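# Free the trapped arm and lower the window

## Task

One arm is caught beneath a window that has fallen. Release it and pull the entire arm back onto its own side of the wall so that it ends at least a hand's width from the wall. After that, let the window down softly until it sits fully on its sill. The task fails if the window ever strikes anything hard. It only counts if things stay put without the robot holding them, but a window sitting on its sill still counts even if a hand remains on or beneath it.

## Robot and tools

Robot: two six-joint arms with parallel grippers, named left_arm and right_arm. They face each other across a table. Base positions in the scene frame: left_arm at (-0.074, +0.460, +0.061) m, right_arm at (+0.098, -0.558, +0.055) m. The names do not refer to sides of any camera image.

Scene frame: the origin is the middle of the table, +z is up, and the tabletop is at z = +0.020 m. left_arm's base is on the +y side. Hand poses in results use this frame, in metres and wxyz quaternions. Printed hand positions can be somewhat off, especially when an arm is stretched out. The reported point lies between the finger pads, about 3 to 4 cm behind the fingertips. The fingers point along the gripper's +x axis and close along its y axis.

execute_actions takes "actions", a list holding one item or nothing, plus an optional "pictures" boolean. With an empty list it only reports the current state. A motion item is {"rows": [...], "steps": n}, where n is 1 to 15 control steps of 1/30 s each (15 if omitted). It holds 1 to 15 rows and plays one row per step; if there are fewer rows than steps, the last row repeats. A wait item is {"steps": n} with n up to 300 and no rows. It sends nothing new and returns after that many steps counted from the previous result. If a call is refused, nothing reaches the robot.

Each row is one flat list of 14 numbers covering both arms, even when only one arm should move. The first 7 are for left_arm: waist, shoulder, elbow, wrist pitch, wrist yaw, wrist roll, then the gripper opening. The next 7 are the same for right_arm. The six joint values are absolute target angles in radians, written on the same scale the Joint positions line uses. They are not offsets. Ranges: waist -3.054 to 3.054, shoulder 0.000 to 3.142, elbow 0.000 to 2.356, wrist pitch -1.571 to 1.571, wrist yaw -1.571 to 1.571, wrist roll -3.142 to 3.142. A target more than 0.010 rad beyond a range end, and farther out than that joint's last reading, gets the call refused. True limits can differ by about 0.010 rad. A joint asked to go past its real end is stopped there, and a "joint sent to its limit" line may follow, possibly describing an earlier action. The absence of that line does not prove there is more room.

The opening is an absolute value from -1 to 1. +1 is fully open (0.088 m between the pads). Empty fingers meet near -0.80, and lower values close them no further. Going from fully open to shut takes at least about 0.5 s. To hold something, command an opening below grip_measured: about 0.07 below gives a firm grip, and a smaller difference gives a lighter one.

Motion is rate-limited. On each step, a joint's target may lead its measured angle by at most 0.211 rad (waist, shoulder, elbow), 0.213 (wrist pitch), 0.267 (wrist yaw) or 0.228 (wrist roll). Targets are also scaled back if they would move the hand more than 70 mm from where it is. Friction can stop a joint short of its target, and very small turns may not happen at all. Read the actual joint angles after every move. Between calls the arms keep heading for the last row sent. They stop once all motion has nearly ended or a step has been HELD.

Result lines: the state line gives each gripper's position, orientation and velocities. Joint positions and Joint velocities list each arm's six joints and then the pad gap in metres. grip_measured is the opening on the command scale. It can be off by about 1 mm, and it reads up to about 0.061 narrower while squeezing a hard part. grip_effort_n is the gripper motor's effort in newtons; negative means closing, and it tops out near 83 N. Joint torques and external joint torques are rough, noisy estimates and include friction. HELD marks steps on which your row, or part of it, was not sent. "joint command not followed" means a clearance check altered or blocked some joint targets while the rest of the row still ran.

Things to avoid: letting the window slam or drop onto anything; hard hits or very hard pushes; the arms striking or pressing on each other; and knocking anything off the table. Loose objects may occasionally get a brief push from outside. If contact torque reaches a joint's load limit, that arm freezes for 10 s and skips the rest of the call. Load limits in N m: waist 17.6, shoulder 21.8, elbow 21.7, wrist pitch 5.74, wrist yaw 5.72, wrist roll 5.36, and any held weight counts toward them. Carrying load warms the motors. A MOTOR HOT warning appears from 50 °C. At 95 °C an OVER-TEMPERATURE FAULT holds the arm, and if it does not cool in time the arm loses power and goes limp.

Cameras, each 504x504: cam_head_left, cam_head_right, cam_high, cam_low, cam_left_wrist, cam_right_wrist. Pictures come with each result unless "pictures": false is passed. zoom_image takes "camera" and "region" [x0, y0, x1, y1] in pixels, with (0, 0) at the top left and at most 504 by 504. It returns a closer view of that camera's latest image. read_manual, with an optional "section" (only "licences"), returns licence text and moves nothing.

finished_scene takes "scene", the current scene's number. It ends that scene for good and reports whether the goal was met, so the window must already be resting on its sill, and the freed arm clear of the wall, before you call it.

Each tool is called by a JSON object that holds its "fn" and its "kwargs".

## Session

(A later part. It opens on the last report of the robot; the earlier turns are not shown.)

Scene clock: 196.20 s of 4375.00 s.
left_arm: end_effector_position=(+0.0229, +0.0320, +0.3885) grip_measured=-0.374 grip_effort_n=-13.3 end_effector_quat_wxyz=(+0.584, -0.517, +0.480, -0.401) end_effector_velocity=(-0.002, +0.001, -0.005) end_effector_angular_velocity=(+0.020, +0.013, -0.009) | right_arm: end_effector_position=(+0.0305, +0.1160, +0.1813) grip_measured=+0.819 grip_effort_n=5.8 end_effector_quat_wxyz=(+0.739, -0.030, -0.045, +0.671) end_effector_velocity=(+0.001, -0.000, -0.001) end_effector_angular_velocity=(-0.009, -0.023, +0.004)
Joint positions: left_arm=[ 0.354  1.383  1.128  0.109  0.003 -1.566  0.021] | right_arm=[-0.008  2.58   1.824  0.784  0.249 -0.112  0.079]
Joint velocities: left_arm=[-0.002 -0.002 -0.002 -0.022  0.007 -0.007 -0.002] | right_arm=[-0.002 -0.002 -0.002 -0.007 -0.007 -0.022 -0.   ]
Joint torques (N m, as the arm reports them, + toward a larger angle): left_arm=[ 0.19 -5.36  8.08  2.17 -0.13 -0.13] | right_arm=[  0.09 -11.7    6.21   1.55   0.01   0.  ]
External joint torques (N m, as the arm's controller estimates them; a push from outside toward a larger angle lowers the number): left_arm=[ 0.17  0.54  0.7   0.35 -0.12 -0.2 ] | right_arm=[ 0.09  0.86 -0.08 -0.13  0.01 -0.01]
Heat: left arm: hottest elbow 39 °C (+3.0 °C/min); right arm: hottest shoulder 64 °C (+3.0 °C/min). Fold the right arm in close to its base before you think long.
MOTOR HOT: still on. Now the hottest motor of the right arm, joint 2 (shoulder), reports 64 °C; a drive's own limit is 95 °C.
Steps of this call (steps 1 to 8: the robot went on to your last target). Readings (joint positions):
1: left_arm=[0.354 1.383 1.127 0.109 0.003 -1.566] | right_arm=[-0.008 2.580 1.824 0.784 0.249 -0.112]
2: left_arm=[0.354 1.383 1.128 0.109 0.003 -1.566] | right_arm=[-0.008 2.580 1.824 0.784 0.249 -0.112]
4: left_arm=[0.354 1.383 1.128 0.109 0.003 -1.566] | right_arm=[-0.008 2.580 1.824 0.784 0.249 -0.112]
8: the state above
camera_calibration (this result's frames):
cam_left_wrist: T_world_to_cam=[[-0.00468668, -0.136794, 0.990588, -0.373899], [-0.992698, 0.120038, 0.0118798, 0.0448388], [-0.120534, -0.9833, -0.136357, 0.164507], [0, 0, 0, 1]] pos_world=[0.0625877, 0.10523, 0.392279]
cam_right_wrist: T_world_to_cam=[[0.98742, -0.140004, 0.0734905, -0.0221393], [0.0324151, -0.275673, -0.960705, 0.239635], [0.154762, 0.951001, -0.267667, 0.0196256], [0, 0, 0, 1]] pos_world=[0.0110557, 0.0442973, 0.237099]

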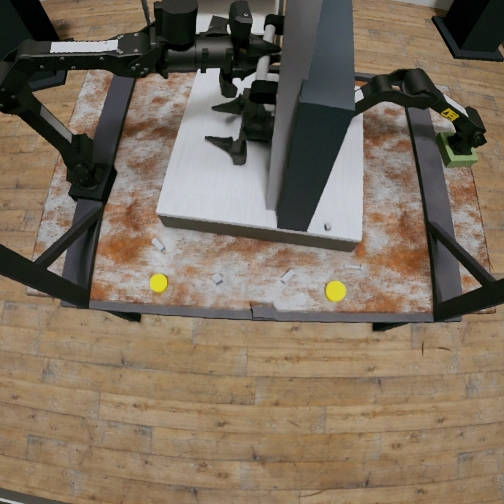

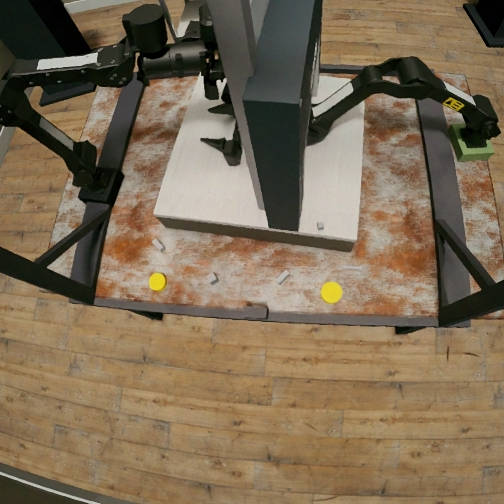

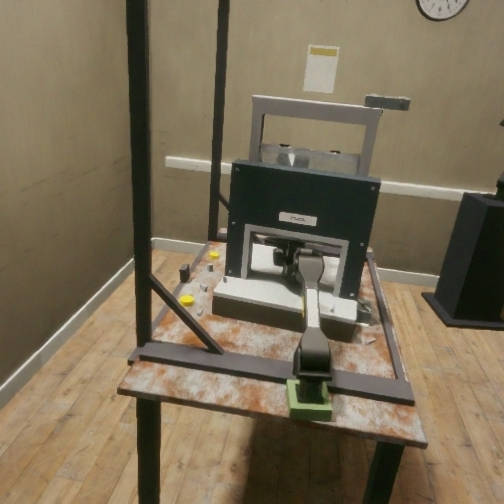

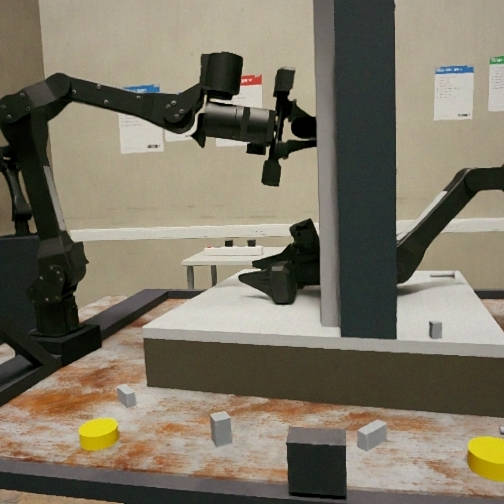

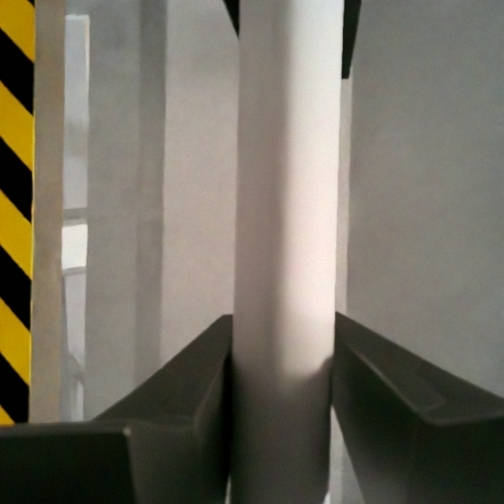

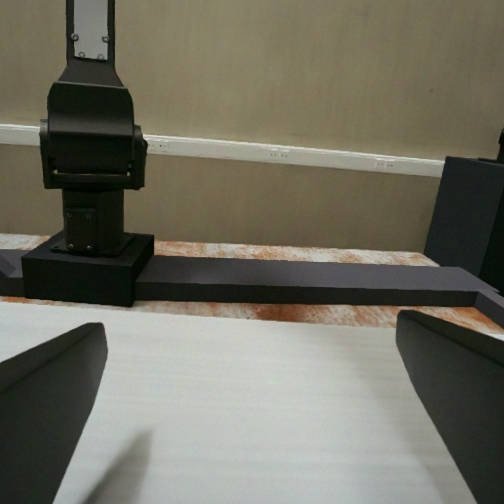

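{"fn": "execute_actions", "kwargs": {"actions": [{"rows": [
[0.356,1.392,1.136,0.111,0.0,-1.555,-0.385,-0.008,2.577,1.825,0.784,0.249,-0.112,0.82],
[0.356,1.391,1.136,0.111,0.0,-1.540,-0.39,-0.008,2.577,1.825,0.784,0.249,-0.112,0.82],
[0.356,1.390,1.136,0.111,0.0,-1.528,-0.40,-0.008,2.577,1.825,0.784,0.249,-0.112,0.82],
[0.356,1.389,1.136,0.111,0.0,-1.522,-0.41,-0.008,2.577,1.825,0.784,0.249,-0.112,0.82],
[0.356,1.388,1.137,0.110,0.0,-1.522,-0.42,-0.008,2.577,1.825,0.784,0.249,-0.112,0.82],
[0.356,1.387,1.140,0.107,0.0,-1.522,-0.43,-0.008,2.577,1.825,0.784,0.249,-0.112,0.82],
[0.356,1.386,1.146,0.101,0.0,-1.522,-0.44,-0.008,2.577,1.825,0.784,0.249,-0.112,0.82],
[0.356,1.386,1.155,0.092,0.0,-1.522,-0.44,-0.008,2.577,1.825,0.784,0.249,-0.112,0.82],
[0.356,1.386,1.166,0.081,0.0,-1.522,-0.44,-0.008,2.577,1.825,0.784,0.249,-0.112,0.82],
[0.356,1.386,1.178,0.069,0.0,-1.522,-0.44,-0.008,2.577,1.825,0.784,0.249,-0.112,0.82],
[0.356,1.386,1.190,0.057,0.0,-1.522,-0.44,-0.008,2.577,1.825,0.784,0.249,-0.112,0.82],
[0.356,1.386,1.201,0.046,0.0,-1.522,-0.44,-0.008,2.577,1.825,0.784,0.249,-0.112,0.82],
[0.356,1.386,1.210,0.038,0.0,-1.522,-0.44,-0.008,2.577,1.825,0.784,0.249,-0.112,0.82],
[0.356,1.386,1.215,0.033,0.0,-1.522,-0.44,-0.008,2.577,1.825,0.784,0.249,-0.112,0.82],
[0.356,1.386,1.217,0.031,0.0,-1.522,-0.44,-0.008,2.577,1.825,0.784,0.249,-0.112,0.82]
], "steps": 15}], "pictures": false}}

{"fn": "execute_actions", "kwargs": {"actions": [{"steps": 10}]}}

Scene clock: 234.97 s of 4375.00 s.
left_arm: end_effector_position=(+0.0229, +0.0321, +0.3910) grip_measured=-0.436 grip_effort_n=-18.4 end_effector_quat_wxyz=(+0.601, -0.497, +0.482, -0.400) end_effector_velocity=(-0.002, -0.001, +0.009) end_effector_angular_velocity=(+0.077, +0.024, +0.001) | right_arm: end_effector_position=(+0.0305, +0.1160, +0.1813) grip_measured=+0.819 grip_effort_n=5.8 end_effector_quat_wxyz=(+0.739, -0.030, -0.045, +0.671) end_effector_velocity=(+0.001, -0.000, -0.001) end_effector_angular_velocity=(-0.009, -0.023, +0.004)
Joint positions: left_arm=[ 0.354  1.388  1.174  0.031  0.003 -1.528  0.018] | right_arm=[-0.008  2.58   1.824  0.784  0.249 -0.112  0.079]
Joint velocities: left_arm=[-0.007  0.017  0.12  -0.183 -0.007 -0.007 -0.001] | right_arm=[-0.002 -0.002 -0.002 -0.007 -0.007 -0.022 -0.   ]
Joint torques (N m, as the arm reports them, + toward a larger angle): left_arm=[ 0.29 -7.2  10.87  3.02 -0.15  0.27] | right_arm=[  0.1  -11.7    6.2    1.55   0.     0.  ]
External joint torques (N m, as the arm's controller estimates them; a push from outside toward a larger angle lowers the number): left_arm=[ 0.37 -1.2   3.4   1.18 -0.15  0.21] | right_arm=[ 0.12  0.95 -0.15 -0.15  0.   -0.01]
Heat: left arm: hottest elbow 40 °C (+2.0 °C/min); right arm: hottest shoulder 66 °C (+3.0 °C/min). Fold the right arm in close to its base before you think long.
MOTOR HOT: still on. Now the hottest motor of the right arm, joint 2 (shoulder), reports 66 °C; a drive's own limit is 95 °C.
Steps of this call (steps 1 to 15: the robot went on to your last target; steps 16 to 90: nothing new was sent; then 35.27 s passed at rest; steps 91 to 105: all 15 steps of this action). Readings (joint positions):
91: left_arm=[0.354 1.383 1.128 0.109 0.003 -1.566] | right_arm=[-0.008 2.580 1.824 0.784 0.249 -0.112]
92: left_arm=[0.354 1.383 1.128 0.109 0.003 -1.563] | right_arm=[-0.008 2.580 1.824 0.784 0.249 -0.112]
94: left_arm=[0.354 1.383 1.128 0.109 0.003 -1.546] | right_arm=[-0.008 2.580 1.824 0.784 0.249 -0.112]
98: left_arm=[0.354 1.383 1.131 0.103 0.003 -1.531] | right_arm=[-0.008 2.580 1.824 0.784 0.249 -0.112]
105: the state above

Scene clock: 235.30 s of 4375.00 s.
left_arm: end_effector_position=(+0.0229, +0.0321, +0.3914) grip_measured=-0.437 grip_effort_n=-18.8 end_effector_quat_wxyz=(+0.602, -0.495, +0.484, -0.398) end_effector_velocity=(-0.000, +0.001, +0.001) end_effector_angular_velocity=(+0.001, +0.006, +0.006) | right_arm: end_effector_position=(+0.0305, +0.1160, +0.1813) grip_measured=+0.819 grip_effort_n=5.8 end_effector_quat_wxyz=(+0.739, -0.030, -0.045, +0.671) end_effector_velocity=(-0.002, +0.000, +0.002) end_effector_angular_velocity=(-0.004, -0.023, +0.019)
Joint positions: left_arm=[ 0.354  1.39   1.183  0.016  0.003 -1.528  0.018] | right_arm=[-0.008  2.58   1.824  0.784  0.249 -0.112  0.079]
Joint velocities: left_arm=[-0.002 -0.002  0.002 -0.007 -0.007 -0.007 -0.   ] | right_arm=[-0.002 -0.007 -0.002 -0.007 -0.022 -0.022  0.   ]
Joint torques (N m, as the arm reports them, + toward a larger angle): left_arm=[ 0.25 -7.21 11.08  3.19 -0.16  0.29] | right_arm=[  0.09 -11.69   6.2    1.55   0.     0.  ]
External joint torques (N m, as the arm's controller estimates them; a push from outside toward a larger angle lowers the number): left_arm=[ 0.27 -1.1   3.54  1.31 -0.15  0.22] | right_arm=[ 0.07  1.06 -0.21 -0.16  0.01 -0.01]
Heat: left arm: hottest elbow 40 °C (+2.0 °C/min); right arm: hottest shoulder 66 °C (+3.0 °C/min). Fold the right arm in close to its base before you think long.
MOTOR HOT: still on. Now the hottest motor of the right arm, joint 2 (shoulder), reports 66 °C; a drive's own limit is 95 °C.
Steps of this call (steps 1 to 10: the robot went on to your last target). Readings (joint positions):
1: left_arm=[0.354 1.388 1.177 0.026 0.003 -1.528] | right_arm=[-0.008 2.580 1.824 0.784 0.249 -0.112]
2: left_arm=[0.354 1.389 1.179 0.023 0.003 -1.528] | right_arm=[-0.008 2.580 1.824 0.784 0.249 -0.112]
4: left_arm=[0.354 1.389 1.181 0.019 0.003 -1.528] | right_arm=[-0.008 2.580 1.824 0.784 0.249 -0.112]
8: left_arm=[0.354 1.390 1.182 0.017 0.003 -1.528] | right_arm=[-0.008 2.580 1.824 0.784 0.249 -0.112]
10: the state above
camera_calibration (this result's frames):
cam_left_wrist: T_world_to_cam=[[-0.0329042, -0.18789, 0.981639, -0.371006], [-0.991935, 0.126424, -0.00905117, 0.0527547], [-0.122402, -0.97402, -0.190535, 0.185912], [0, 0, 0, 1]] pos_world=[0.0628775, 0.104704, 0.400094]
cam_right_wrist: T_world_to_cam=[[0.98742, -0.140004, 0.0734905, -0.0221393], [0.0324151, -0.275673, -0.960705, 0.239635], [0.154762, 0.951001, -0.267667, 0.0196256], [0, 0, 0, 1]] pos_world=[0.0110557, 0.0442973, 0.237099]

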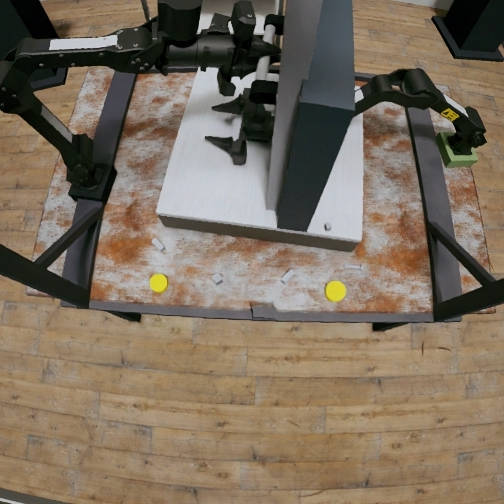

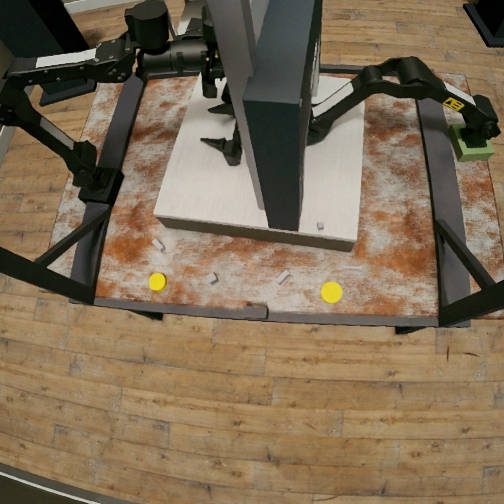

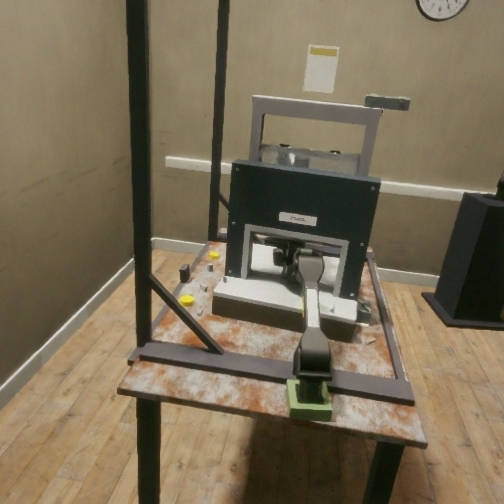

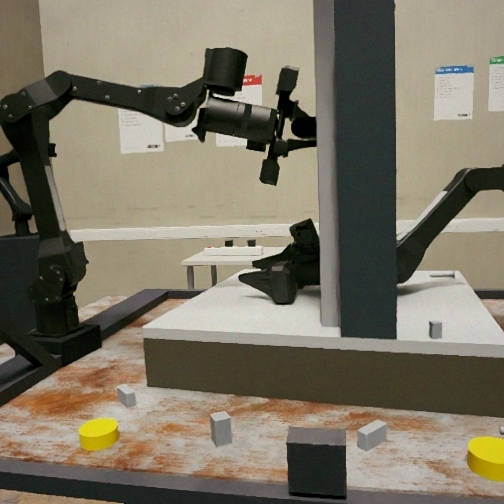

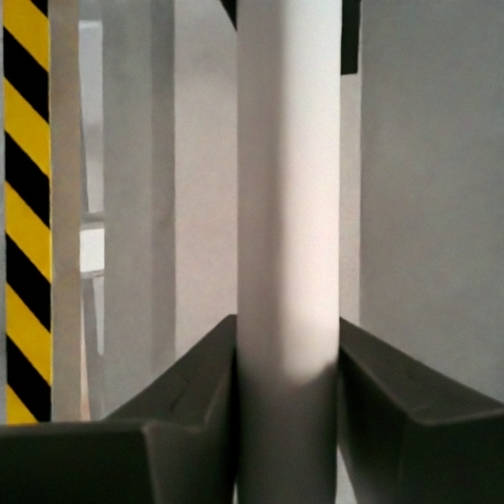

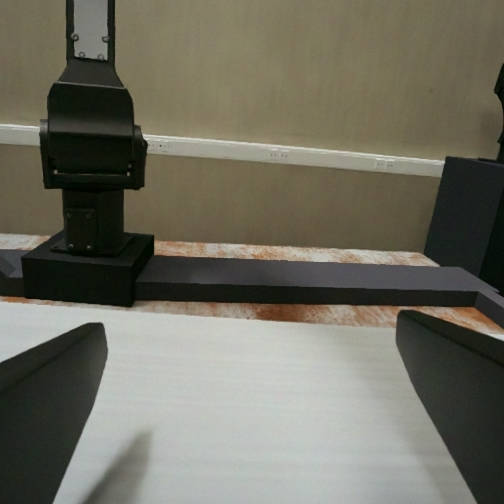

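{"fn": "execute_actions", "kwargs": {"actions": [{"rows": [
[0.356,1.384,1.217,0.034,0.0,-1.522,-0.45,-0.008,2.577,1.825,0.784,0.249,-0.112,0.82],
[0.356,1.382,1.218,0.039,0.0,-1.522,-0.46,-0.008,2.577,1.825,0.784,0.249,-0.112,0.82],
[0.356,1.379,1.218,0.044,0.0,-1.522,-0.47,-0.008,2.577,1.825,0.784,0.249,-0.112,0.82],
[0.356,1.376,1.219,0.049,0.0,-1.522,-0.48,-0.008,2.577,1.825,0.784,0.249,-0.112,0.82],
[0.356,1.373,1.219,0.054,0.0,-1.522,-0.48,-0.008,2.577,1.825,0.784,0.249,-0.112,0.82],
[0.356,1.370,1.219,0.060,0.0,-1.522,-0.48,-0.008,2.577,1.825,0.784,0.249,-0.112,0.82],
[0.356,1.367,1.220,0.065,0.0,-1.522,-0.48,-0.008,2.577,1.825,0.784,0.249,-0.112,0.82],
[0.356,1.364,1.220,0.071,0.0,-1.522,-0.48,-0.008,2.577,1.825,0.784,0.249,-0.112,0.82],
[0.356,1.361,1.221,0.076,0.0,-1.522,-0.48,-0.008,2.577,1.825,0.784,0.249,-0.112,0.82],
[0.356,1.358,1.221,0.082,0.0,-1.522,-0.48,-0.008,2.577,1.825,0.784,0.249,-0.112,0.82],
[0.356,1.355,1.222,0.087,0.0,-1.522,-0.48,-0.008,2.577,1.825,0.784,0.249,-0.112,0.82],
[0.356,1.352,1.222,0.092,0.0,-1.522,-0.48,-0.008,2.577,1.825,0.784,0.249,-0.112,0.82],
[0.356,1.350,1.222,0.097,0.0,-1.522,-0.48,-0.008,2.577,1.825,0.784,0.249,-0.112,0.82],
[0.356,1.348,1.223,0.102,0.0,-1.522,-0.48,-0.008,2.577,1.825,0.784,0.249,-0.112,0.82],
[0.356,1.346,1.223,0.105,0.0,-1.522,-0.48,-0.008,2.577,1.825,0.784,0.249,-0.112,0.82]
], "steps": 15}], "pictures": false}}

{"fn": "execute_actions", "kwargs": {"actions": [{"steps": 10}]}}

Scene clock: 266.90 s of 4375.00 s.
left_arm: end_effector_position=(+0.0228, +0.0325, +0.3979) grip_measured=-0.470 grip_effort_n=-56.0 end_effector_quat_wxyz=(+0.598, -0.500, +0.477, -0.406) end_effector_velocity=(-0.004, -0.004, +0.030) end_effector_angular_velocity=(-0.138, -0.023, -0.013) | right_arm: end_effector_position=(+0.0305, +0.1160, +0.1810) grip_measured=+0.819 grip_effort_n=5.8 end_effector_quat_wxyz=(+0.739, -0.030, -0.045, +0.671) end_effector_velocity=(+0.001, -0.001, -0.006) end_effector_angular_velocity=(-0.027, -0.012, +0.005)
Joint positions: left_arm=[ 0.354  1.384  1.183  0.036  0.003 -1.525  0.016] | right_arm=[-0.008  2.58   1.824  0.782  0.249 -0.112  0.079]
Joint velocities: left_arm=[-0.007 -0.007 -0.007  0.139  0.007 -0.007 -0.   ] | right_arm=[-0.002 -0.002 -0.007 -0.022 -0.007 -0.007 -0.   ]
Joint torques (N m, as the arm reports them, + toward a larger angle): left_arm=[  0.34 -11.1   11.92   6.36  -0.17   0.17] | right_arm=[  0.08 -11.53   6.25   1.65   0.01   0.  ]
External joint torques (N m, as the arm's controller estimates them; a push from outside toward a larger angle lowers the number): left_arm=[ 0.38 -5.03  4.48  4.56 -0.17  0.11] | right_arm=[ 0.1   1.02 -0.05 -0.04  0.01 -0.02]
Heat: left arm: hottest elbow 47 °C (+8.0 °C/min); right arm: hottest shoulder 68 °C (+3.0 °C/min). Fold the right arm in close to its base before you think long.
MOTOR HOT: still on. Now the hottest motor of the right arm, joint 2 (shoulder), reports 68 °C; a drive's own limit is 95 °C.
Steps of this call (steps 1 to 30: the robot went on to your last target; steps 31 to 90: nothing new was sent; then 28.10 s passed at rest; steps 91 to 105: all 15 steps of this action). Readings (joint positions):
91: left_arm=[0.354 1.390 1.183 0.016 0.003 -1.528] | right_arm=[-0.008 2.580 1.824 0.784 0.249 -0.112]
92: left_arm=[0.354 1.390 1.183 0.016 0.003 -1.528] | right_arm=[-0.008 2.580 1.824 0.784 0.249 -0.112]
94: left_arm=[0.354 1.390 1.183 0.016 0.003 -1.527] | right_arm=[-0.008 2.580 1.824 0.784 0.249 -0.112]
98: left_arm=[0.354 1.389 1.183 0.021 0.003 -1.525] | right_arm=[-0.008 2.580 1.824 0.784 0.249 -0.112]
105: the state above

Scene clock: 267.23 s of 4375.00 s.
left_arm: end_effector_position=(+0.0228, +0.0326, +0.3991) grip_measured=-0.470 grip_effort_n=-55.6 end_effector_quat_wxyz=(+0.597, -0.502, +0.475, -0.408) end_effector_velocity=(-0.002, -0.000, +0.001) end_effector_angular_velocity=(-0.008, +0.004, +0.001) | right_arm: end_effector_position=(+0.0305, +0.1160, +0.1810) grip_measured=+0.819 grip_effort_n=5.8 end_effector_quat_wxyz=(+0.739, -0.030, -0.045, +0.671) end_effector_velocity=(+0.001, -0.000, -0.001) end_effector_angular_velocity=(-0.016, +0.004, +0.005)
Joint positions: left_arm=[ 0.354  1.383  1.181  0.045  0.003 -1.525  0.016] | right_arm=[-0.008  2.58   1.824  0.782  0.249 -0.112  0.079]
Joint velocities: left_arm=[-0.007 -0.002 -0.002  0.007 -0.007 -0.007 -0.   ] | right_arm=[-0.002 -0.007 -0.002 -0.022 -0.007  0.007  0.   ]
Joint torques (N m, as the arm reports them, + toward a larger angle): left_arm=[  0.16 -11.08  11.96   6.53  -0.16   0.18] | right_arm=[  0.1  -11.78   6.17   1.64   0.     0.  ]
External joint torques (N m, as the arm's controller estimates them; a push from outside toward a larger angle lowers the number): left_arm=[ 0.19 -5.08  4.48  4.67 -0.15  0.12] | right_arm=[ 0.21  0.83 -0.16 -0.05  0.   -0.01]
Heat: left arm: hottest elbow 47 °C (+8.1 °C/min); right arm: hottest shoulder 68 °C (+3.0 °C/min). Fold the right arm in close to its base before you think long.
MOTOR HOT: still on. Now the hottest motor of the right arm, joint 2 (shoulder), reports 68 °C; a drive's own limit is 95 °C.
Steps of this call (steps 1 to 10: the robot went on to your last target). Readings (joint positions):
1: left_arm=[0.354 1.384 1.182 0.040 0.003 -1.525] | right_arm=[-0.008 2.580 1.824 0.782 0.249 -0.112]
2: left_arm=[0.354 1.383 1.182 0.042 0.003 -1.525] | right_arm=[-0.008 2.580 1.824 0.782 0.249 -0.112]
4: left_arm=[0.354 1.383 1.181 0.043 0.003 -1.525] | right_arm=[-0.008 2.580 1.824 0.782 0.249 -0.112]
8: left_arm=[0.354 1.383 1.181 0.045 0.003 -1.525] | right_arm=[-0.008 2.580 1.824 0.782 0.249 -0.112]
10: the state above
camera_calibration (this result's frames):
cam_left_wrist: T_world_to_cam=[[-0.0425876, -0.157321, 0.986629, -0.381256], [-0.991722, 0.126391, -0.022654, 0.05808], [-0.121137, -0.979426, -0.161402, 0.176357], [0, 0, 0, 1]] pos_world=[0.0627258, 0.105409, 0.405938]
cam_right_wrist: T_world_to_cam=[[0.987403, -0.139893, 0.0739327, -0.0222052], [0.03264, -0.277122, -0.96028, 0.239409], [0.154825, 0.950596, -0.269064, 0.0198282], [0, 0, 0, 1]] pos_world=[0.0110413, 0.0443904, 0.236876]

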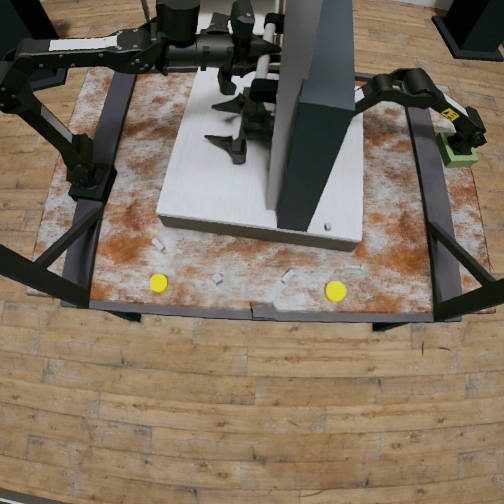

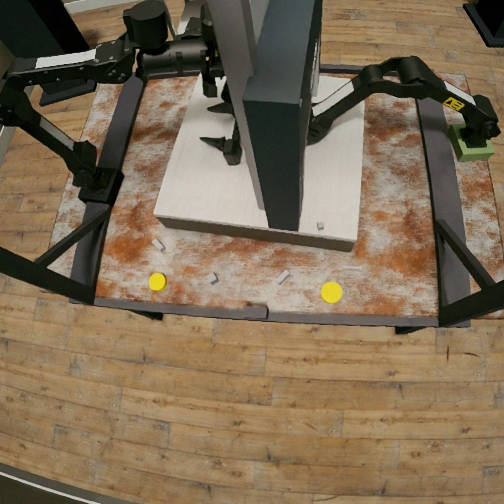

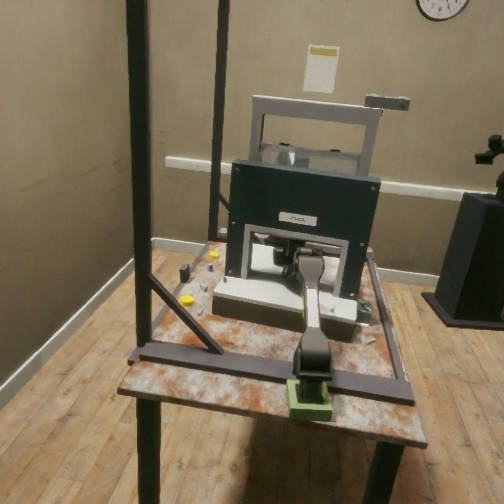

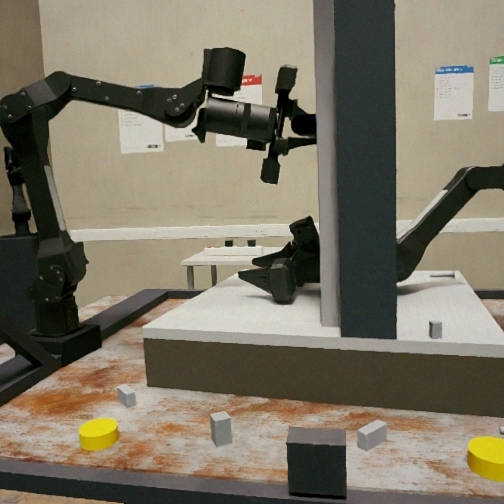

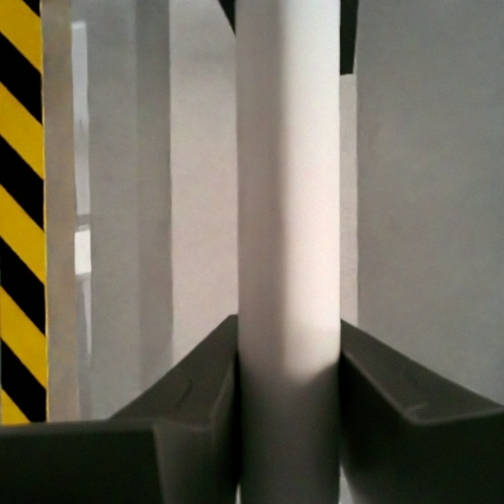

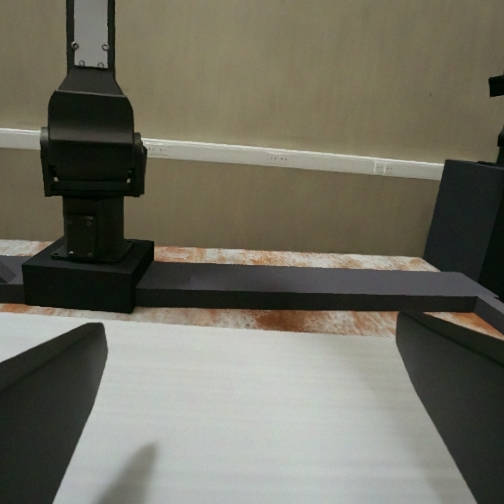

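{"fn": "execute_actions", "kwargs": {"actions": [{"rows": [
[0.356,1.347,1.228,0.095,0.0,-1.522,-0.47,-0.008,2.577,1.825,0.784,0.249,-0.112,0.82],
[0.356,1.349,1.236,0.082,0.0,-1.522,-0.46,-0.008,2.577,1.825,0.784,0.249,-0.112,0.82],
[0.356,1.351,1.247,0.066,0.0,-1.522,-0.46,-0.008,2.577,1.825,0.784,0.249,-0.112,0.82],
[0.356,1.353,1.258,0.049,0.0,-1.522,-0.46,-0.008,2.577,1.825,0.784,0.249,-0.112,0.82],
[0.356,1.355,1.272,0.032,0.0,-1.522,-0.46,-0.008,2.577,1.825,0.784,0.249,-0.112,0.82],
[0.356,1.356,1.287,0.016,0.0,-1.522,-0.46,-0.008,2.577,1.825,0.784,0.249,-0.112,0.82],
[0.356,1.3575,1.303,0.001,0.0,-1.522,-0.46,-0.008,2.577,1.825,0.784,0.249,-0.112,0.82],
[0.356,1.359,1.320,-0.014,0.0,-1.522,-0.46,-0.008,2.577,1.825,0.784,0.249,-0.112,0.82],
[0.356,1.361,1.336,-0.028,0.0,-1.522,-0.46,-0.008,2.577,1.825,0.784,0.249,-0.112,0.82],
[0.356,1.363,1.351,-0.041,0.0,-1.522,-0.46,-0.008,2.577,1.825,0.784,0.249,-0.112,0.82],
[0.356,1.3645,1.365,-0.053,0.0,-1.522,-0.46,-0.008,2.577,1.825,0.784,0.249,-0.112,0.82],
[0.356,1.366,1.376,-0.063,0.0,-1.522,-0.46,-0.008,2.577,1.825,0.784,0.249,-0.112,0.82],
[0.356,1.367,1.384,-0.070,0.0,-1.522,-0.46,-0.008,2.577,1.825,0.784,0.249,-0.112,0.82],
[0.356,1.368,1.389,-0.074,0.0,-1.522,-0.46,-0.008,2.577,1.825,0.784,0.249,-0.112,0.82],
[0.356,1.368,1.391,-0.076,0.0,-1.522,-0.46,-0.008,2.577,1.825,0.784,0.249,-0.112,0.82]
], "steps": 15}], "pictures": false}}

{"fn": "execute_actions", "kwargs": {"actions": [{"steps": 10}]}}

Scene clock: 303.13 s of 4375.00 s.
left_arm: end_effector_position=(+0.0226, +0.0333, +0.4118) grip_measured=-0.458 grip_effort_n=-10.0 end_effector_quat_wxyz=(+0.608, -0.487, +0.490, -0.391) end_effector_velocity=(-0.001, +0.003, +0.091) end_effector_angular_velocity=(-0.127, -0.023, +0.006) | right_arm: end_effector_position=(+0.0305, +0.1160, +0.1812) grip_measured=+0.819 grip_effort_n=5.8 end_effector_quat_wxyz=(+0.739, -0.030, -0.045, +0.671) end_effector_velocity=(-0.000, -0.001, +0.002) end_effector_angular_velocity=(-0.003, -0.007, -0.005)
Joint positions: left_arm=[ 0.354  1.398  1.293 -0.111  0.003 -1.523  0.017] | right_arm=[-0.008  2.58   1.824  0.783  0.249 -0.112  0.079]
Joint velocities: left_arm=[-0.002 -0.002  0.252 -0.125 -0.007 -0.007 -0.   ] | right_arm=[ 0.002 -0.007 -0.002 -0.007  0.007 -0.007 -0.   ]
Joint torques (N m, as the arm reports them, + toward a larger angle): left_arm=[  0.05 -10.34  16.34   5.75  -0.15   0.14] | right_arm=[  0.1  -11.81   6.08   1.57   0.     0.  ]
External joint torques (N m, as the arm's controller estimates them; a push from outside toward a larger angle lowers the number): left_arm=[ 0.05 -4.24  8.97  3.96 -0.14  0.08] | right_arm=[ 0.04  1.03 -0.37 -0.16  0.01 -0.01]
Heat: left arm: hottest wrist pitch 87 °C (+45.1 °C/min); right arm: hottest shoulder 70 °C (+3.0 °C/min). Fold the left arm in close to its base before you think long. Fold the right arm in close to its base before you think long.
MOTOR HOT: a motor of the left arm reached 50 °C. Now the hottest motor of the left arm, joint 4 (wrist pitch), reports 87 °C. The temperature limit of the motors' drives, at which the controller stops that arm, is 95 °C. To cool a motor, set the load down, stop pushing, or move to a pose that needs little force.
MOTOR HOT: still on. Now the hottest motor of the right arm, joint 2 (shoulder), reports 70 °C; a drive's own limit is 95 °C.
Steps of this call (steps 1 to 15: the robot went on to your last target; steps 16 to 90: nothing new was sent; then 32.40 s passed at rest; steps 91 to 105: all 15 steps of this action). Readings (joint positions):
91: left_arm=[0.354 1.383 1.181 0.045 0.003 -1.525] | right_arm=[-0.008 2.580 1.824 0.782 0.249 -0.112]
92: left_arm=[0.354 1.383 1.181 0.044 0.003 -1.525] | right_arm=[-0.008 2.580 1.824 0.782 0.249 -0.112]
94: left_arm=[0.354 1.383 1.182 0.037 0.003 -1.525] | right_arm=[-0.008 2.580 1.824 0.782 0.249 -0.112]
98: left_arm=[0.354 1.387 1.216 -0.023 0.003 -1.525] | right_arm=[-0.008 2.580 1.824 0.782 0.249 -0.112]
105: the state above

Scene clock: 303.47 s of 4375.00 s.
left_arm: end_effector_position=(+0.0226, +0.0335, +0.4219) grip_measured=-0.458 grip_effort_n=-9.5 end_effector_quat_wxyz=(+0.605, -0.491, +0.485, -0.396) end_effector_velocity=(-0.000, +0.001, -0.002) end_effector_angular_velocity=(+0.007, +0.004, +0.016) | right_arm: end_effector_position=(+0.0305, +0.1160, +0.1812) grip_measured=+0.819 grip_effort_n=5.8 end_effector_quat_wxyz=(+0.739, -0.030, -0.045, +0.671) end_effector_velocity=(+0.004, +0.000, -0.001) end_effector_angular_velocity=(-0.008, -0.009, -0.000)
Joint positions: left_arm=[ 0.354  1.398  1.319 -0.121  0.003 -1.523  0.017] | right_arm=[-0.008  2.58   1.824  0.783  0.249 -0.112  0.079]
Joint velocities: left_arm=[-0.007 -0.002 -0.002 -0.007 -0.022 -0.007 -0.   ] | right_arm=[-0.007 -0.002 -0.002 -0.007 -0.007 -0.007 -0.   ]
Joint torques (N m, as the arm reports them, + toward a larger angle): left_arm=[  0.16 -10.26  15.19   5.39  -0.14   0.12] | right_arm=[  0.1  -11.7    6.26   1.58   0.     0.  ]
External joint torques (N m, as the arm's controller estimates them; a push from outside toward a larger angle lowers the number): left_arm=[ 0.14 -4.22  7.79  3.54 -0.12  0.06] | right_arm=[ 0.2   0.95 -0.09 -0.12  0.   -0.01]
Heat: left arm: hottest wrist pitch 87 °C (+44.6 °C/min); right arm: hottest shoulder 70 °C (+3.0 °C/min). Fold the left arm in close to its base before you think long. Fold the right arm in close to its base before you think long.
MOTOR HOT: still on. Now the hottest motor of the left arm, joint 4 (wrist pitch), reports 87 °C; a drive's own limit is 95 °C.
MOTOR HOT: still on. Now the hottest motor of the right arm, joint 2 (shoulder), reports 70 °C; a drive's own limit is 95 °C.
Steps of this call (steps 1 to 10: the robot went on to your last target). Readings (joint positions):
1: left_arm=[0.354 1.398 1.300 -0.114 0.003 -1.523] | right_arm=[-0.008 2.580 1.824 0.783 0.249 -0.112]
2: left_arm=[0.354 1.398 1.306 -0.116 0.003 -1.523] | right_arm=[-0.008 2.580 1.824 0.783 0.249 -0.112]
4: left_arm=[0.354 1.398 1.315 -0.118 0.003 -1.523] | right_arm=[-0.008 2.580 1.824 0.783 0.249 -0.112]
8: left_arm=[0.354 1.398 1.319 -0.121 0.003 -1.523] | right_arm=[-0.008 2.580 1.824 0.783 0.249 -0.112]
10: the state above
camera_calibration (this result's frames):
cam_left_wrist: T_world_to_cam=[[-0.035298, -0.197945, 0.979577, -0.399414], [-0.991801, 0.127402, -0.00999417, 0.0528887], [-0.122822, -0.971898, -0.200819, 0.197352], [0, 0, 0, 1]] pos_world=[0.0625957, 0.106006, 0.431417]
cam_right_wrist: T_world_to_cam=[[0.987416, -0.139976, 0.0736011, -0.0221558], [0.0324713, -0.276035, -0.960599, 0.239578], [0.154778, 0.9509, -0.268016, 0.0196763], [0, 0, 0, 1]] pos_world=[0.0110521, 0.0443206, 0.237043]

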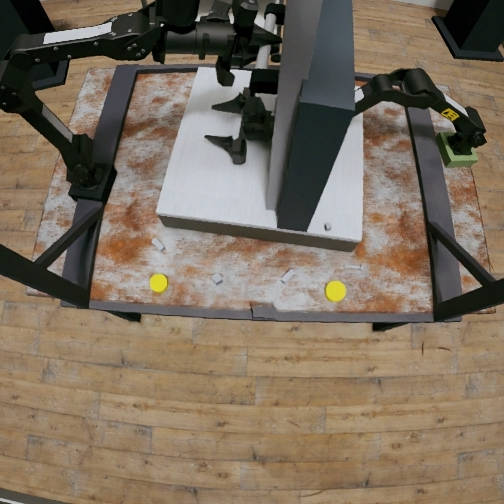

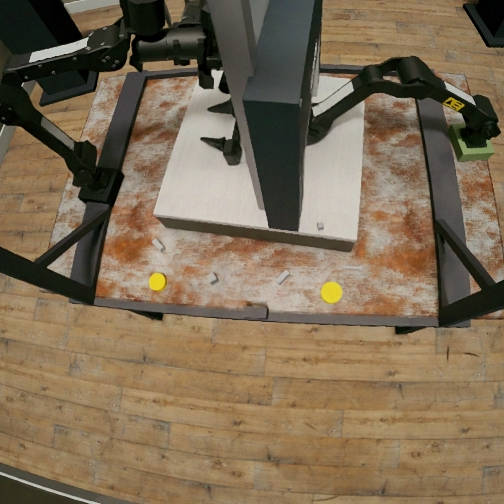

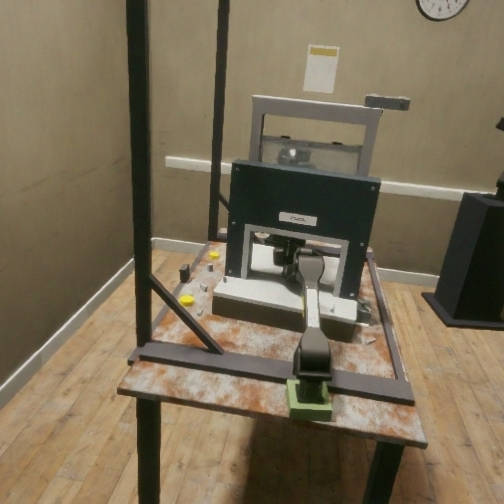

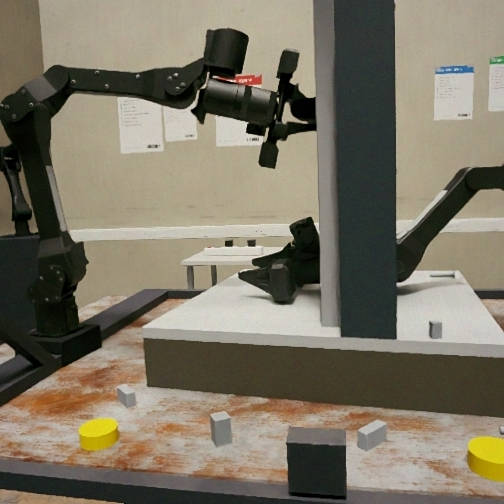

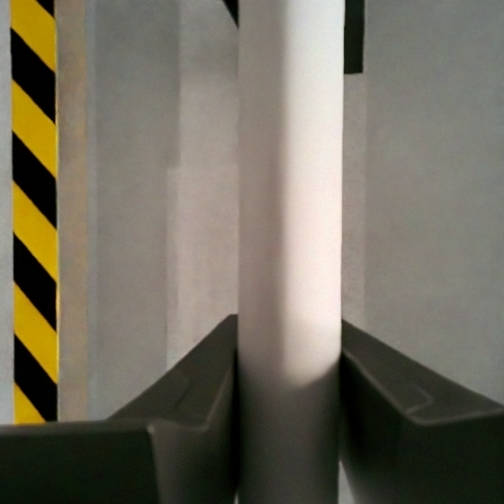

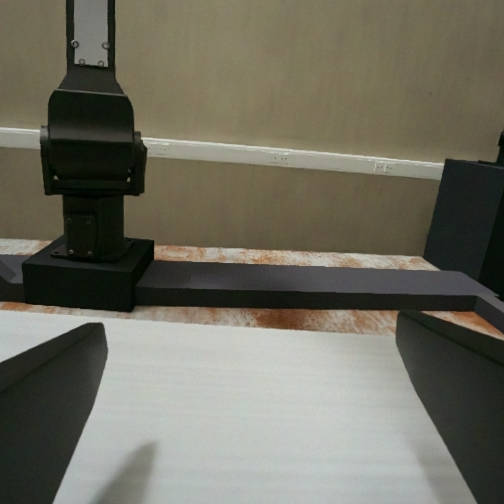

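Wrist is hot; relieving wrist torque right away.

{"fn": "execute_actions", "kwargs": {"actions": [{"rows": [
[0.356,1.368,1.391,-0.082,0.0,-1.522,-0.48,-0.008,2.577,1.825,0.784,0.249,-0.112,0.82],
[0.356,1.368,1.391,-0.088,0.0,-1.522,-0.49,-0.008,2.577,1.825,0.784,0.249,-0.112,0.82],
[0.356,1.368,1.391,-0.094,0.0,-1.522,-0.49,-0.008,2.577,1.825,0.784,0.249,-0.112,0.82],
[0.356,1.368,1.391,-0.100,0.0,-1.522,-0.49,-0.008,2.577,1.825,0.784,0.249,-0.112,0.82]
], "steps": 8}], "pictures": false}}

Scene clock: 309.27 s of 4375.00 s.
left_arm: end_effector_position=(+0.0225, +0.0341, +0.4202) grip_measured=-0.477 grip_effort_n=-67.7 end_effector_quat_wxyz=(+0.608, -0.487, +0.488, -0.393) end_effector_velocity=(+0.002, +0.002, -0.010) end_effector_angular_velocity=(+0.039, +0.015, +0.011) | right_arm: end_effector_position=(+0.0305, +0.1160, +0.1812) grip_measured=+0.819 grip_effort_n=5.8 end_effector_quat_wxyz=(+0.739, -0.030, -0.045, +0.671) end_effector_velocity=(-0.002, +0.000, -0.004) end_effector_angular_velocity=(-0.024, -0.026, +0.019)
Joint positions: left_arm=[ 0.354  1.398  1.322 -0.136  0.003 -1.52   0.016] | right_arm=[-0.008  2.58   1.824  0.783  0.249 -0.112  0.079]
Joint velocities: left_arm=[ 0.002  0.002 -0.002 -0.037 -0.007 -0.007 -0.001] | right_arm=[-0.002 -0.002 -0.002 -0.022 -0.022 -0.022 -0.   ]
Joint torques (N m, as the arm reports them, + toward a larger angle): left_arm=[  0.12 -10.39  15.15   4.86  -0.16   0.  ] | right_arm=[  0.09 -11.66   6.24   1.57   0.     0.  ]
External joint torques (N m, as the arm's controller estimates them; a push from outside toward a larger angle lowers the number): left_arm=[ 0.09 -4.28  7.72  3.   -0.14 -0.05] | right_arm=[ 0.09  0.99 -0.11 -0.13  0.01 -0.01]
Heat: left arm: hottest wrist pitch 90 °C (+46.0 °C/min); right arm: hottest shoulder 71 °C (+4.0 °C/min). Fold the left arm in close to its base before you think long. Fold the right arm in close to its base before you think long.
MOTOR HOT: still on. Now the hottest motor of the left arm, joint 4 (wrist pitch), reports 90 °C; a drive's own limit is 95 °C.
MOTOR HOT: still on. Now the hottest motor of the right arm, joint 2 (shoulder), reports 71 °C; a drive's own limit is 95 °C.
Steps of this call (steps 1 to 30: the robot went on to your last target; steps 31 to 90: nothing new was sent; then 2.53 s passed at rest; steps 91 to 98: all 8 steps of this action). Readings (joint positions):
91: left_arm=[0.354 1.398 1.319 -0.122 0.003 -1.523] | right_arm=[-0.008 2.580 1.824 0.783 0.249 -0.112]
92: left_arm=[0.354 1.398 1.320 -0.124 0.003 -1.523] | right_arm=[-0.008 2.580 1.824 0.783 0.249 -0.112]
94: left_arm=[0.354 1.398 1.321 -0.129 0.003 -1.522] | right_arm=[-0.008 2.580 1.824 0.783 0.249 -0.112]
98: the state above

{"fn": "execute_actions", "kwargs": {"actions": [{"rows": [
[0.356,1.368,1.37,-0.11,0,-1.522,-0.49,-0.008,2.577,1.825,0.784,0.249,-0.112,0.82],
[0.356,1.368,1.36,-0.12,0,-1.522,-0.49,-0.008,2.577,1.825,0.784,0.249,-0.112,0.82],
[0.356,1.368,1.35,-0.13,0,-1.522,-0.49,-0.008,2.577,1.825,0.784,0.249,-0.112,0.82]
], "steps": 10}], "pictures": false}}

Scene clock: 314.47 s of 4375.00 s.
left_arm: end_effector_position=(+0.0224, +0.0335, +0.4094) grip_measured=-0.478 grip_effort_n=-69.1 end_effector_quat_wxyz=(+0.616, -0.476, +0.497, -0.383) end_effector_velocity=(+0.000, -0.001, -0.017) end_effector_angular_velocity=(+0.042, +0.000, +0.003) | right_arm: end_effector_position=(+0.0305, +0.1160, +0.1812) grip_measured=+0.819 grip_effort_n=5.8 end_effector_quat_wxyz=(+0.739, -0.030, -0.045, +0.671) end_effector_velocity=(-0.002, +0.000, -0.001) end_effector_angular_velocity=(+0.002, -0.008, +0.019)
Joint positions: left_arm=[ 0.353  1.406  1.319 -0.164  0.003 -1.516  0.016] | right_arm=[-0.008  2.58   1.824  0.783  0.249 -0.112  0.079]
Joint velocities: left_arm=[-0.002  0.007 -0.027 -0.007 -0.007  0.007 -0.   ] | right_arm=[-0.002  0.002 -0.002  0.007 -0.022 -0.007  0.   ]
Joint torques (N m, as the arm reports them, + toward a larger angle): left_arm=[  0.27 -11.43  10.79   4.54  -0.13  -0.1 ] | right_arm=[  0.1  -11.7    6.22   1.57   0.     0.  ]
External joint torques (N m, as the arm's controller estimates them; a push from outside toward a larger angle lowers the number): left_arm=[ 0.27 -5.06  3.16  2.62 -0.11 -0.16] | right_arm=[ 0.08  0.85 -0.08 -0.12  0.01 -0.01]
Heat: left arm: hottest wrist pitch 90 °C (+45.6 °C/min); right arm: hottest shoulder 71 °C (+3.0 °C/min). Fold the left arm in close to its base before you think long. Fold the right arm in close to its base before you think long.
MOTOR HOT: still on. Now the hottest motor of the left arm, joint 4 (wrist pitch), reports 90 °C; a drive's own limit is 95 °C.
MOTOR HOT: still on. Now the hottest motor of the right arm, joint 2 (shoulder), reports 71 °C; a drive's own limit is 95 °C.
Steps of this call (steps 1 to 15: the robot went on to your last target; steps 16 to 90: nothing new was sent; then 1.87 s passed at rest; steps 91 to 100: all 10 steps of this action). Readings (joint positions):
91: left_arm=[0.354 1.398 1.322 -0.138 0.003 -1.520] | right_arm=[-0.008 2.580 1.824 0.783 0.249 -0.112]
92: left_arm=[0.354 1.399 1.322 -0.140 0.003 -1.520] | right_arm=[-0.008 2.580 1.824 0.783 0.249 -0.112]
94: left_arm=[0.354 1.400 1.322 -0.146 0.003 -1.520] | right_arm=[-0.008 2.580 1.824 0.783 0.249 -0.112]
98: left_arm=[0.353 1.404 1.321 -0.161 0.003 -1.517] | right_arm=[-0.008 2.580 1.824 0.783 0.249 -0.112]
100: the state above

{"fn": "execute_actions", "kwargs": {"actions": [{"rows": [
[0.356,1.369,1.348,-0.13,0,-1.522,-0.49,-0.008,2.577,1.825,0.784,0.249,-0.112,0.82],
[0.356,1.369,1.346,-0.13,0,-1.522,-0.49,-0.008,2.577,1.825,0.784,0.249,-0.112,0.82],
[0.356,1.369,1.344,-0.13,0,-1.522,-0.49,-0.008,2.577,1.825,0.784,0.249,-0.112,0.82],
[0.356,1.369,1.342,-0.13,0,-1.522,-0.49,-0.008,2.577,1.825,0.784,0.249,-0.112,0.82],
[0.356,1.369,1.34,-0.13,0,-1.522,-0.49,-0.008,2.577,1.825,0.784,0.249,-0.112,0.82],
[0.356,1.369,1.338,-0.13,0,-1.522,-0.49,-0.008,2.577,1.825,0.784,0.249,-0.112,0.82],
[0.356,1.369,1.336,-0.13,0,-1.522,-0.49,-0.008,2.577,1.825,0.784,0.249,-0.112,0.82]
], "steps": 12}], "pictures": false}}

Scene clock: 321.63 s of 4375.00 s.
left_arm: end_effector_position=(+0.0225, +0.0332, +0.4037) grip_measured=-0.478 grip_effort_n=-69.1 end_effector_quat_wxyz=(+0.618, -0.473, +0.500, -0.380) end_effector_velocity=(-0.002, +0.000, -0.017) end_effector_angular_velocity=(+0.042, +0.000, -0.002) | right_arm: end_effector_position=(+0.0305, +0.1160, +0.1812) grip_measured=+0.819 grip_effort_n=5.8 end_effector_quat_wxyz=(+0.739, -0.030, -0.045, +0.671) end_effector_velocity=(+0.003, -0.000, -0.001) end_effector_angular_velocity=(-0.007, +0.006, -0.010)
Joint positions: left_arm=[ 0.353  1.407  1.308 -0.163  0.003 -1.515  0.016] | right_arm=[-0.008  2.58   1.824  0.783  0.249 -0.112  0.079]
Joint velocities: left_arm=[-0.007  0.002 -0.032 -0.007 -0.007  0.007 -0.   ] | right_arm=[-0.002 -0.002 -0.002 -0.007  0.007  0.007 -0.   ]
Joint torques (N m, as the arm reports them, + toward a larger angle): left_arm=[  0.37 -11.64  10.45   4.4   -0.16  -0.17] | right_arm=[  0.1  -11.69   6.23   1.57   0.     0.  ]
External joint torques (N m, as the arm's controller estimates them; a push from outside toward a larger angle lowers the number): left_arm=[ 0.41 -5.52  3.04  2.55 -0.16 -0.23] | right_arm=[ 0.12  0.96 -0.12 -0.13  0.   -0.01]
Heat: left arm: hottest wrist pitch 89 °C (+43.5 °C/min); right arm: hottest shoulder 72 °C (+4.0 °C/min). Fold the left arm in close to its base before you think long. Fold the right arm in close to its base before you think long.
MOTOR HOT: still on. Now the hottest motor of the left arm, joint 4 (wrist pitch), reports 89 °C; a drive's own limit is 95 °C.
MOTOR HOT: still on. Now the hottest motor of the right arm, joint 2 (shoulder), reports 72 °C; a drive's own limit is 95 °C.
Steps of this call (steps 1 to 15: the robot went on to your last target; steps 16 to 90: nothing new was sent; then 3.77 s passed at rest; steps 91 to 102: all 12 steps of this action). Readings (joint positions):
91: left_arm=[0.353 1.406 1.318 -0.164 0.003 -1.516] | right_arm=[-0.008 2.580 1.824 0.783 0.249 -0.112]
92: left_arm=[0.353 1.406 1.318 -0.164 0.003 -1.516] | right_arm=[-0.008 2.580 1.824 0.783 0.249 -0.112]
94: left_arm=[0.353 1.406 1.317 -0.164 0.003 -1.516] | right_arm=[-0.008 2.580 1.824 0.783 0.249 -0.112]
98: left_arm=[0.353 1.406 1.312 -0.163 0.003 -1.516] | right_arm=[-0.008 2.580 1.824 0.783 0.249 -0.112]
102: the state above

{"fn": "execute_actions", "kwargs": {"actions": [{"rows": [
[0.356,1.37,1.334,-0.131,0,-1.522,-0.49,-0.008,2.577,1.825,0.784,0.249,-0.112,0.82],
[0.356,1.371,1.332,-0.132,0,-1.522,-0.49,-0.008,2.577,1.825,0.784,0.249,-0.112,0.82],
[0.356,1.372,1.331,-0.133,0,-1.522,-0.49,-0.008,2.577,1.825,0.784,0.249,-0.112,0.82],
[0.356,1.373,1.33,-0.134,0,-1.522,-0.49,-0.008,2.577,1.825,0.784,0.249,-0.112,0.82],
[0.356,1.374,1.329,-0.135,0,-1.522,-0.49,-0.008,2.577,1.825,0.784,0.249,-0.112,0.82],
[0.356,1.375,1.328,-0.136,0,-1.522,-0.49,-0.008,2.577,1.825,0.784,0.249,-0.112,0.82],
[0.356,1.376,1.327,-0.137,0,-1.522,-0.49,-0.008,2.577,1.825,0.784,0.249,-0.112,0.82],
[0.356,1.377,1.326,-0.138,0,-1.522,-0.49,-0.008,2.577,1.825,0.784,0.249,-0.112,0.82],
[0.356,1.378,1.325,-0.139,0,-1.522,-0.49,-0.008,2.577,1.825,0.784,0.249,-0.112,0.82],
[0.356,1.379,1.324,-0.14,0,-1.522,-0.49,-0.008,2.577,1.825,0.784,0.249,-0.112,0.82]
], "steps": 14}], "pictures": false}}

Scene clock: 332.47 s of 4375.00 s.
left_arm: end_effector_position=(+0.0226, +0.0326, +0.3981) grip_measured=-0.478 grip_effort_n=-68.6 end_effector_quat_wxyz=(+0.621, -0.469, +0.503, -0.376) end_effector_velocity=(-0.000, +0.001, -0.004) end_effector_angular_velocity=(+0.011, +0.008, +0.007) | right_arm: end_effector_position=(+0.0305, +0.1160, +0.1812) grip_measured=+0.819 grip_effort_n=5.8 end_effector_quat_wxyz=(+0.739, -0.030, -0.045, +0.671) end_effector_velocity=(-0.005, -0.000, -0.004) end_effector_angular_velocity=(-0.021, +0.003, +0.025)
Joint positions: left_arm=[ 0.353  1.412  1.3   -0.164  0.003 -1.515  0.016] | right_arm=[-0.008  2.58   1.824  0.783  0.249 -0.112  0.079]
Joint velocities: left_arm=[-0.002 -0.002 -0.007 -0.007 -0.007 -0.007 -0.   ] | right_arm=[ 0.002 -0.002 -0.002 -0.022 -0.022  0.007  0.   ]
Joint torques (N m, as the arm reports them, + toward a larger angle): left_arm=[  0.32 -10.87   9.93   3.88  -0.16  -0.28] | right_arm=[  0.1  -11.7    6.21   1.57   0.     0.  ]
External joint torques (N m, as the arm's controller estimates them; a push from outside toward a larger angle lowers the number): left_arm=[ 0.32 -4.75  2.56  2.06 -0.14 -0.34] | right_arm=[-0.12  0.96 -0.15 -0.13  0.03 -0.01]
Heat: left arm: hottest wrist pitch 88 °C (+38.5 °C/min); right arm: hottest shoulder 72 °C (+3.0 °C/min). Fold the left arm in close to its base before you think long. Fold the right arm in close to its base before you think long.
MOTOR HOT: still on. Now the hottest motor of the left arm, joint 4 (wrist pitch), reports 88 °C; a drive's own limit is 95 °C.
MOTOR HOT: still on. Now the hottest motor of the right arm, joint 2 (shoulder), reports 72 °C; a drive's own limit is 95 °C.
Steps of this call (steps 1 to 15: the robot went on to your last target; steps 16 to 90: nothing new was sent; then 7.37 s passed at rest; steps 91 to 104: all 14 steps of this action). Readings (joint positions):
91: left_arm=[0.353 1.408 1.306 -0.163 0.003 -1.515] | right_arm=[-0.008 2.580 1.824 0.783 0.249 -0.112]
92: left_arm=[0.353 1.408 1.306 -0.163 0.003 -1.515] | right_arm=[-0.008 2.580 1.824 0.783 0.249 -0.112]
94: left_arm=[0.353 1.409 1.306 -0.163 0.003 -1.515] | right_arm=[-0.008 2.580 1.824 0.783 0.249 -0.112]
98: left_arm=[0.353 1.411 1.302 -0.163 0.003 -1.515] | right_arm=[-0.008 2.580 1.824 0.783 0.249 -0.112]
104: the state above


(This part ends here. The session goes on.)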